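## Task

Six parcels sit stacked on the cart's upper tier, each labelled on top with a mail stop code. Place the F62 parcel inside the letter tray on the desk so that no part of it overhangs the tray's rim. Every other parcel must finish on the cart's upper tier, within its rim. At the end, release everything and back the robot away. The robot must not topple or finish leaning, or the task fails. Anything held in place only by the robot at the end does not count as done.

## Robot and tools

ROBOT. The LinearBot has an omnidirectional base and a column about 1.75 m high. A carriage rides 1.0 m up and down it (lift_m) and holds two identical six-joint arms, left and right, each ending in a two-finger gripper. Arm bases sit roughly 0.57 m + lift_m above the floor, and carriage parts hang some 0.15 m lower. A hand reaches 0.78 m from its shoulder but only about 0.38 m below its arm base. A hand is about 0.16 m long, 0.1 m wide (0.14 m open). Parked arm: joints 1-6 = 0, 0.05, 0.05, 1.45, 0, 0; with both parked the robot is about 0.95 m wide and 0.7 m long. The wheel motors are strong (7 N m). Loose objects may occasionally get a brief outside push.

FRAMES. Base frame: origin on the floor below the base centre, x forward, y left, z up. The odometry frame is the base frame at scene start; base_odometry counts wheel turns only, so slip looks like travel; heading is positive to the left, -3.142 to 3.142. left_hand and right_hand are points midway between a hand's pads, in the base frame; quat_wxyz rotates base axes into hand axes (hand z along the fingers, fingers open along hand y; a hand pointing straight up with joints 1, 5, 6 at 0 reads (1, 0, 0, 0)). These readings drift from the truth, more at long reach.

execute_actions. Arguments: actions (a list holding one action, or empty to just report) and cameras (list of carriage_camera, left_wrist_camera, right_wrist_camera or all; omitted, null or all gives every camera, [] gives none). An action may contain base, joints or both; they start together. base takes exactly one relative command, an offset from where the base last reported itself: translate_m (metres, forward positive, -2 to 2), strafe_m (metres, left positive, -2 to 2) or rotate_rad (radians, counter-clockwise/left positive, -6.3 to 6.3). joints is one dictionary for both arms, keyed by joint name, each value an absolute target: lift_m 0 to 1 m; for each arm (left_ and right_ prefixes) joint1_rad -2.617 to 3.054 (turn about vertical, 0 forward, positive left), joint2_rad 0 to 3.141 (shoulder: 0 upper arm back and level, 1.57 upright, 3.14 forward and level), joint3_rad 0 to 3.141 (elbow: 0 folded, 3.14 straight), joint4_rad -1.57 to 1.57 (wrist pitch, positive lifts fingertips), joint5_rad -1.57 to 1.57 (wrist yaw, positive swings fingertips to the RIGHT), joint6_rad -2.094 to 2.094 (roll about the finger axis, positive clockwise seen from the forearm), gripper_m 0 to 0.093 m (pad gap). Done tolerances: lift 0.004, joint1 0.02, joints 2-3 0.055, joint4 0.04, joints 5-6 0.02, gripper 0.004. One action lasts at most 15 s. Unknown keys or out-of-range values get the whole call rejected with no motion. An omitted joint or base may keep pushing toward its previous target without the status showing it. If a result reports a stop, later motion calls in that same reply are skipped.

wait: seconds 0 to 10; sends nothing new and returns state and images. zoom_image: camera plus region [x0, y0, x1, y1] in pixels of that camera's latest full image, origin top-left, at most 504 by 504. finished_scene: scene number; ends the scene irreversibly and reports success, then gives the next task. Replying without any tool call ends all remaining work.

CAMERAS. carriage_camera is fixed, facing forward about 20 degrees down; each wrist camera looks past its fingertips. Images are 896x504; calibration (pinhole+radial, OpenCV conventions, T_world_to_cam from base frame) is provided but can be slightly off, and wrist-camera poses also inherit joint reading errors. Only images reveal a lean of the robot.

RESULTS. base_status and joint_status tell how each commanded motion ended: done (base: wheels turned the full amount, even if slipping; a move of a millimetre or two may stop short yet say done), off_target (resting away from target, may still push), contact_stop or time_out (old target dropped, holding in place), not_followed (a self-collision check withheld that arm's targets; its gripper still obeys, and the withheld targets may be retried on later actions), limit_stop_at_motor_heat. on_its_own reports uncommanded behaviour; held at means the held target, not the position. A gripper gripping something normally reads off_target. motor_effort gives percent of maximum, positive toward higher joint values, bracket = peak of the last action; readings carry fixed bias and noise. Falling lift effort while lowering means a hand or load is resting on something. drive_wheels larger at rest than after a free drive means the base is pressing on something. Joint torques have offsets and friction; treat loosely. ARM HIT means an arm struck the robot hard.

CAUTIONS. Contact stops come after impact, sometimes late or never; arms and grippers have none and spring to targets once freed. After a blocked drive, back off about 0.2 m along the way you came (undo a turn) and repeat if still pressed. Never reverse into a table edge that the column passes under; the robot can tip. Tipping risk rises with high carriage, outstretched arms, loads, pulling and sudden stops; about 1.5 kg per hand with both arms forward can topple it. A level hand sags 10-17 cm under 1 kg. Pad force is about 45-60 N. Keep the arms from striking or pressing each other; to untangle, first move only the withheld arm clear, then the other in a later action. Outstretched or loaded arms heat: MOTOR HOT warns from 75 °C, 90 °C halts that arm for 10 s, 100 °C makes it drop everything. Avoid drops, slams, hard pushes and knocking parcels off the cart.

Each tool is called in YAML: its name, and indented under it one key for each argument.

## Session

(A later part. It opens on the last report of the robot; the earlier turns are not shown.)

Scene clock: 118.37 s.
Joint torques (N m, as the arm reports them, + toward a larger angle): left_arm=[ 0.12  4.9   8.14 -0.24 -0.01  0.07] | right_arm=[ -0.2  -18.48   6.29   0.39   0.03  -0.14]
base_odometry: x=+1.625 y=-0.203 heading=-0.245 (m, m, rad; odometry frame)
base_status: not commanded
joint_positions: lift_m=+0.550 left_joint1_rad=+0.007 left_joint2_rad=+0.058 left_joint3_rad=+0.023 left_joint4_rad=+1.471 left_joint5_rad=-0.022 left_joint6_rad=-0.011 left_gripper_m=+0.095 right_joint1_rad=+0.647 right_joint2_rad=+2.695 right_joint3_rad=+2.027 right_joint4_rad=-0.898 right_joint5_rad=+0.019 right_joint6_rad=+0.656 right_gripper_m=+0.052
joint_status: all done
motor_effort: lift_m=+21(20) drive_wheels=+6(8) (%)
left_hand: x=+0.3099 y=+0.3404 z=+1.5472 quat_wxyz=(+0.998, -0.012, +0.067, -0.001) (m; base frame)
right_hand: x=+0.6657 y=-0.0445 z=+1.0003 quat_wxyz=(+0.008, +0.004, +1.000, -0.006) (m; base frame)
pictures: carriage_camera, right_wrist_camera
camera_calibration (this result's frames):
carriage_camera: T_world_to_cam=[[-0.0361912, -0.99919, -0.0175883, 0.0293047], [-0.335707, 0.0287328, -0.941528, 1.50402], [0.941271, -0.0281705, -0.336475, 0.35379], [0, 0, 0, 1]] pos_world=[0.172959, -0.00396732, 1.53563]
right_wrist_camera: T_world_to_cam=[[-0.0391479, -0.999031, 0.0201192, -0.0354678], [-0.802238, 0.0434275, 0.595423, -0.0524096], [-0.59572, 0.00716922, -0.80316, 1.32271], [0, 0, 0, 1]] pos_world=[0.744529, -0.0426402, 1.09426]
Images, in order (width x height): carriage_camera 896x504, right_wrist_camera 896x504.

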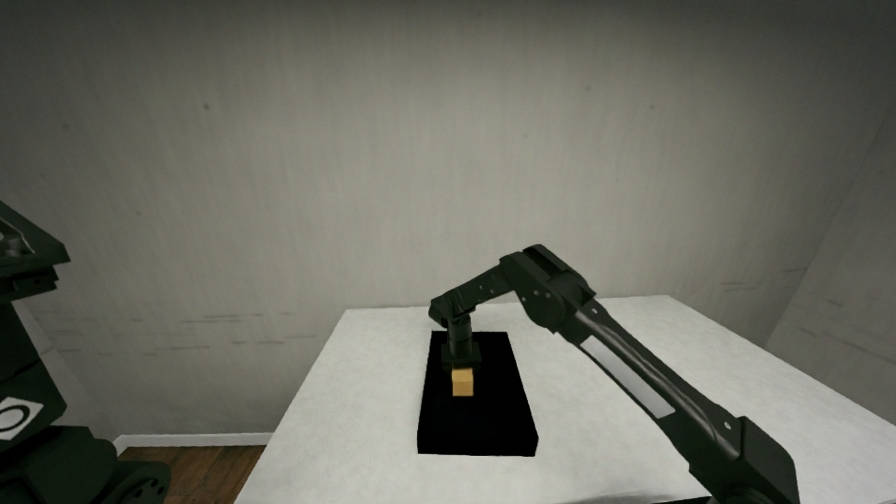

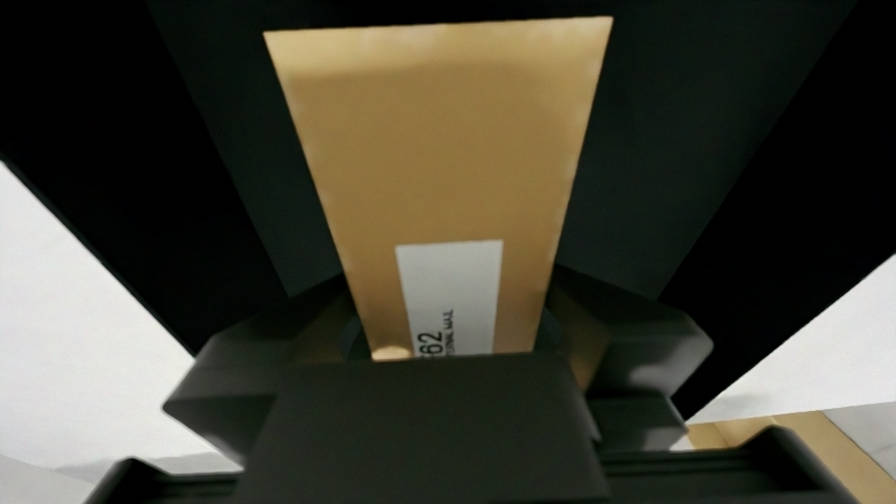

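execute_actions:
  actions:
    - {"joints":{"lift_m":0.515}}
  cameras: ["carriage_camera","right_wrist_camera"]

Scene clock: 120.07 s.
Joint torques (N m, as the arm reports them, + toward a larger angle): left_arm=[ 0.17  4.88  8.25 -0.23  0.    0.07] | right_arm=[ -0.22 -16.12   6.34   0.4    0.04  -0.15]
base_odometry: x=+1.625 y=-0.203 heading=-0.245 (m, m, rad; odometry frame)
base_status: not commanded
joint_positions: lift_m=+0.515 left_joint1_rad=+0.007 left_joint2_rad=+0.058 left_joint3_rad=+0.023 left_joint4_rad=+1.471 left_joint5_rad=-0.022 left_joint6_rad=-0.011 left_gripper_m=+0.095 right_joint1_rad=+0.647 right_joint2_rad=+2.669 right_joint3_rad=+2.027 right_joint4_rad=-0.889 right_joint5_rad=+0.018 right_joint6_rad=+0.656 right_gripper_m=+0.052
joint_status: all done
motor_effort: lift_m=+20(20) drive_wheels=+6(4) (%)
left_hand: x=+0.3098 y=+0.3404 z=+1.5123 quat_wxyz=(+0.998, -0.012, +0.067, -0.001) (m; base frame)
right_hand: x=+0.6721 y=-0.0393 z=+0.9780 quat_wxyz=(+0.021, +0.005, +1.000, +0.005) (m; base frame)
pictures: carriage_camera, right_wrist_camera
camera_calibration (this result's frames):
carriage_camera: T_world_to_cam=[[-0.0361912, -0.99919, -0.0175883, 0.0286895], [-0.335707, 0.0287328, -0.941528, 1.47109], [0.941271, -0.0281705, -0.336475, 0.342022], [0, 0, 0, 1]] pos_world=[0.172959, -0.00396732, 1.50066]
right_wrist_camera: T_world_to_cam=[[-0.0393409, -0.99922, -0.003532, -0.00630345], [-0.81826, 0.0301871, 0.574055, -0.00301903], [-0.573501, 0.025474, -0.818809, 1.3097], [0, 0, 0, 1]] pos_world=[0.748397, -0.0395707, 1.07411]
Images, in order (width x height): carriage_camera 896x504, right_wrist_camera 896x504.

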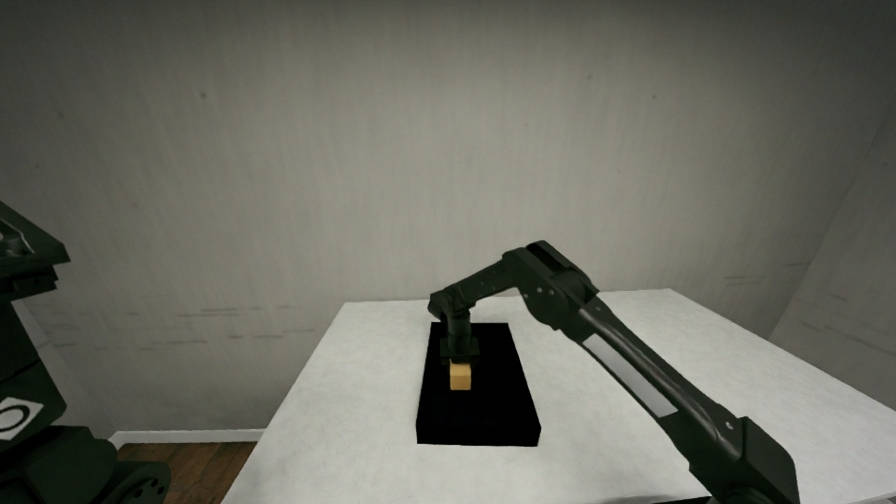

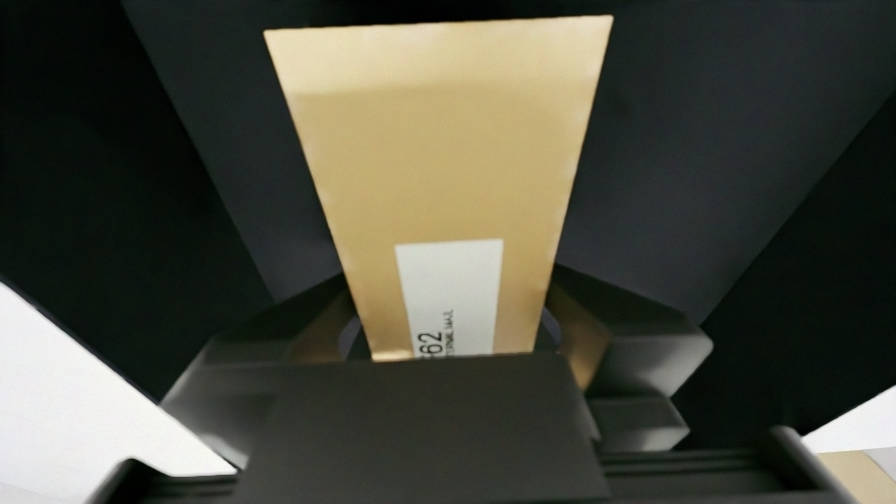

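Touched down.

execute_actions:
  actions:
    - {"joints":{"right_gripper_m":0.093}}
  cameras: []

execute_actions:
  actions:
    - {"joints":{"lift_m":0.65}}
  cameras: []

execute_actions:
  actions:
    - {"base":{"translate_m":-0.4},"joints":{"right_joint2_rad":1.9,"right_joint3_rad":1.3}}
  cameras: ["carriage_camera"]

Scene clock: 122.63 s.
Joint torques (N m, as the arm reports them, + toward a larger angle): left_arm=[ 0.13  4.9   8.2  -0.25 -0.02  0.06] | right_arm=[ -0.13 -16.11   6.43   0.41   0.05  -0.15]
base_odometry: x=+1.625 y=-0.203 heading=-0.245 (m, m, rad; odometry frame)
base_status: not commanded
joint_positions: lift_m=+0.515 left_joint1_rad=+0.007 left_joint2_rad=+0.058 left_joint3_rad=+0.023 left_joint4_rad=+1.471 left_joint5_rad=-0.022 left_joint6_rad=-0.011 left_gripper_m=+0.095 right_joint1_rad=+0.647 right_joint2_rad=+2.669 right_joint3_rad=+2.027 right_joint4_rad=-0.889 right_joint5_rad=+0.018 right_joint6_rad=+0.656 right_gripper_m=+0.093
joint_status: all done
motor_effort: lift_m=+19(20) drive_wheels=+5(7) (%)
left_hand: x=+0.3098 y=+0.3404 z=+1.5123 quat_wxyz=(+0.998, -0.012, +0.067, -0.001) (m; base frame)
right_hand: x=+0.6721 y=-0.0393 z=+0.9780 quat_wxyz=(+0.021, +0.005, +1.000, +0.005) (m; base frame)
pictures: none
No camera images: the call's "cameras" was empty. Leave "cameras" out to get every camera's image.

Scene clock: 123.70 s.
Joint torques (N m, as the arm reports them, + toward a larger angle): left_arm=[ 0.15  4.9   8.22 -0.25 -0.02  0.06] | right_arm=[ -0.17 -16.6    6.41   0.4    0.04  -0.14]
base_odometry: x=+1.625 y=-0.203 heading=-0.245 (m, m, rad; odometry frame)
base_status: not commanded
joint_positions: lift_m=+0.650 left_joint1_rad=+0.007 left_joint2_rad=+0.058 left_joint3_rad=+0.023 left_joint4_rad=+1.472 left_joint5_rad=-0.022 left_joint6_rad=-0.011 left_gripper_m=+0.095 right_joint1_rad=+0.647 right_joint2_rad=+2.675 right_joint3_rad=+2.027 right_joint4_rad=-0.887 right_joint5_rad=+0.018 right_joint6_rad=+0.656 right_gripper_m=+0.093
joint_status: all done
motor_effort: lift_m=+19(24) drive_wheels=+5(7) (%)
left_hand: x=+0.3097 y=+0.3404 z=+1.6474 quat_wxyz=(+0.998, -0.012, +0.067, -0.001) (m; base frame)
right_hand: x=+0.6715 y=-0.0399 z=+1.1101 quat_wxyz=(+0.020, +0.005, +1.000, +0.004) (m; base frame)
pictures: none
No camera images: the call's "cameras" was empty. Leave "cameras" out to get every camera's image.

Scene clock: 126.50 s.
Joint torques (N m, as the arm reports them, + toward a larger angle): left_arm=[ 0.18  4.88  8.17 -0.29 -0.01  0.07] | right_arm=[ -0.18 -12.06   5.13   0.53   0.04  -0.15]
base_odometry: x=+1.237 y=-0.105 heading=-0.245 (m, m, rad; odometry frame)
base_status: done
joint_positions: lift_m=+0.650 left_joint1_rad=+0.007 left_joint2_rad=+0.058 left_joint3_rad=+0.023 left_joint4_rad=+1.474 left_joint5_rad=-0.022 left_joint6_rad=-0.011 left_gripper_m=+0.095 right_joint1_rad=+0.647 right_joint2_rad=+1.903 right_joint3_rad=+1.329 right_joint4_rad=-0.884 right_joint5_rad=+0.018 right_joint6_rad=+0.656 right_gripper_m=+0.093
joint_status: all done
motor_effort: lift_m=+20(19) drive_wheels=+1(13) (%)
left_hand: x=+0.3092 y=+0.3403 z=+1.6474 quat_wxyz=(+0.998, -0.012, +0.066, -0.001) (m; base frame)
right_hand: x=+0.5724 y=-0.1148 z=+1.2595 quat_wxyz=(+0.050, +0.005, +0.998, +0.027) (m; base frame)
pictures: carriage_camera
camera_calibration (this result's frames):
carriage_camera: T_world_to_cam=[[-0.0361912, -0.99919, -0.0175883, 0.0310646], [-0.335707, 0.0287328, -0.941528, 1.59823], [0.941271, -0.0281705, -0.336475, 0.387458], [0, 0, 0, 1]] pos_world=[0.172959, -0.00396732, 1.6357]
Images, in order (width x height): carriage_camera 896x504.

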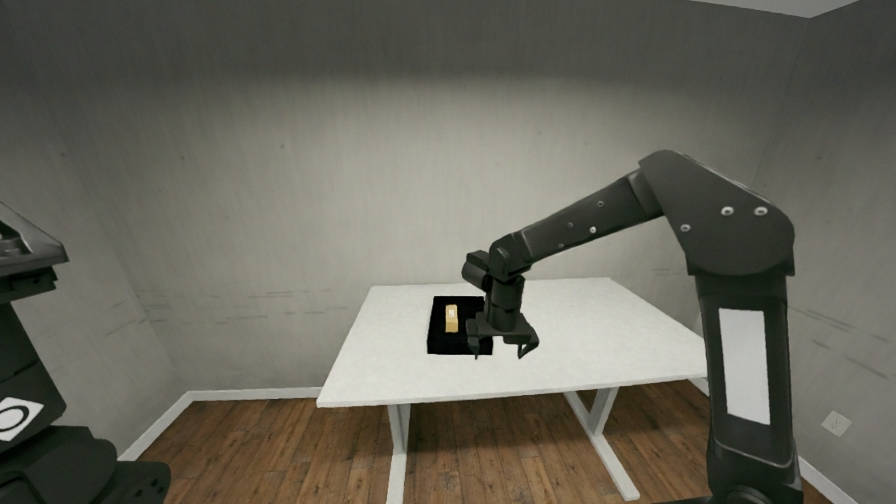

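finished_scene:
  scene: 1

The scene is finished: the task was done.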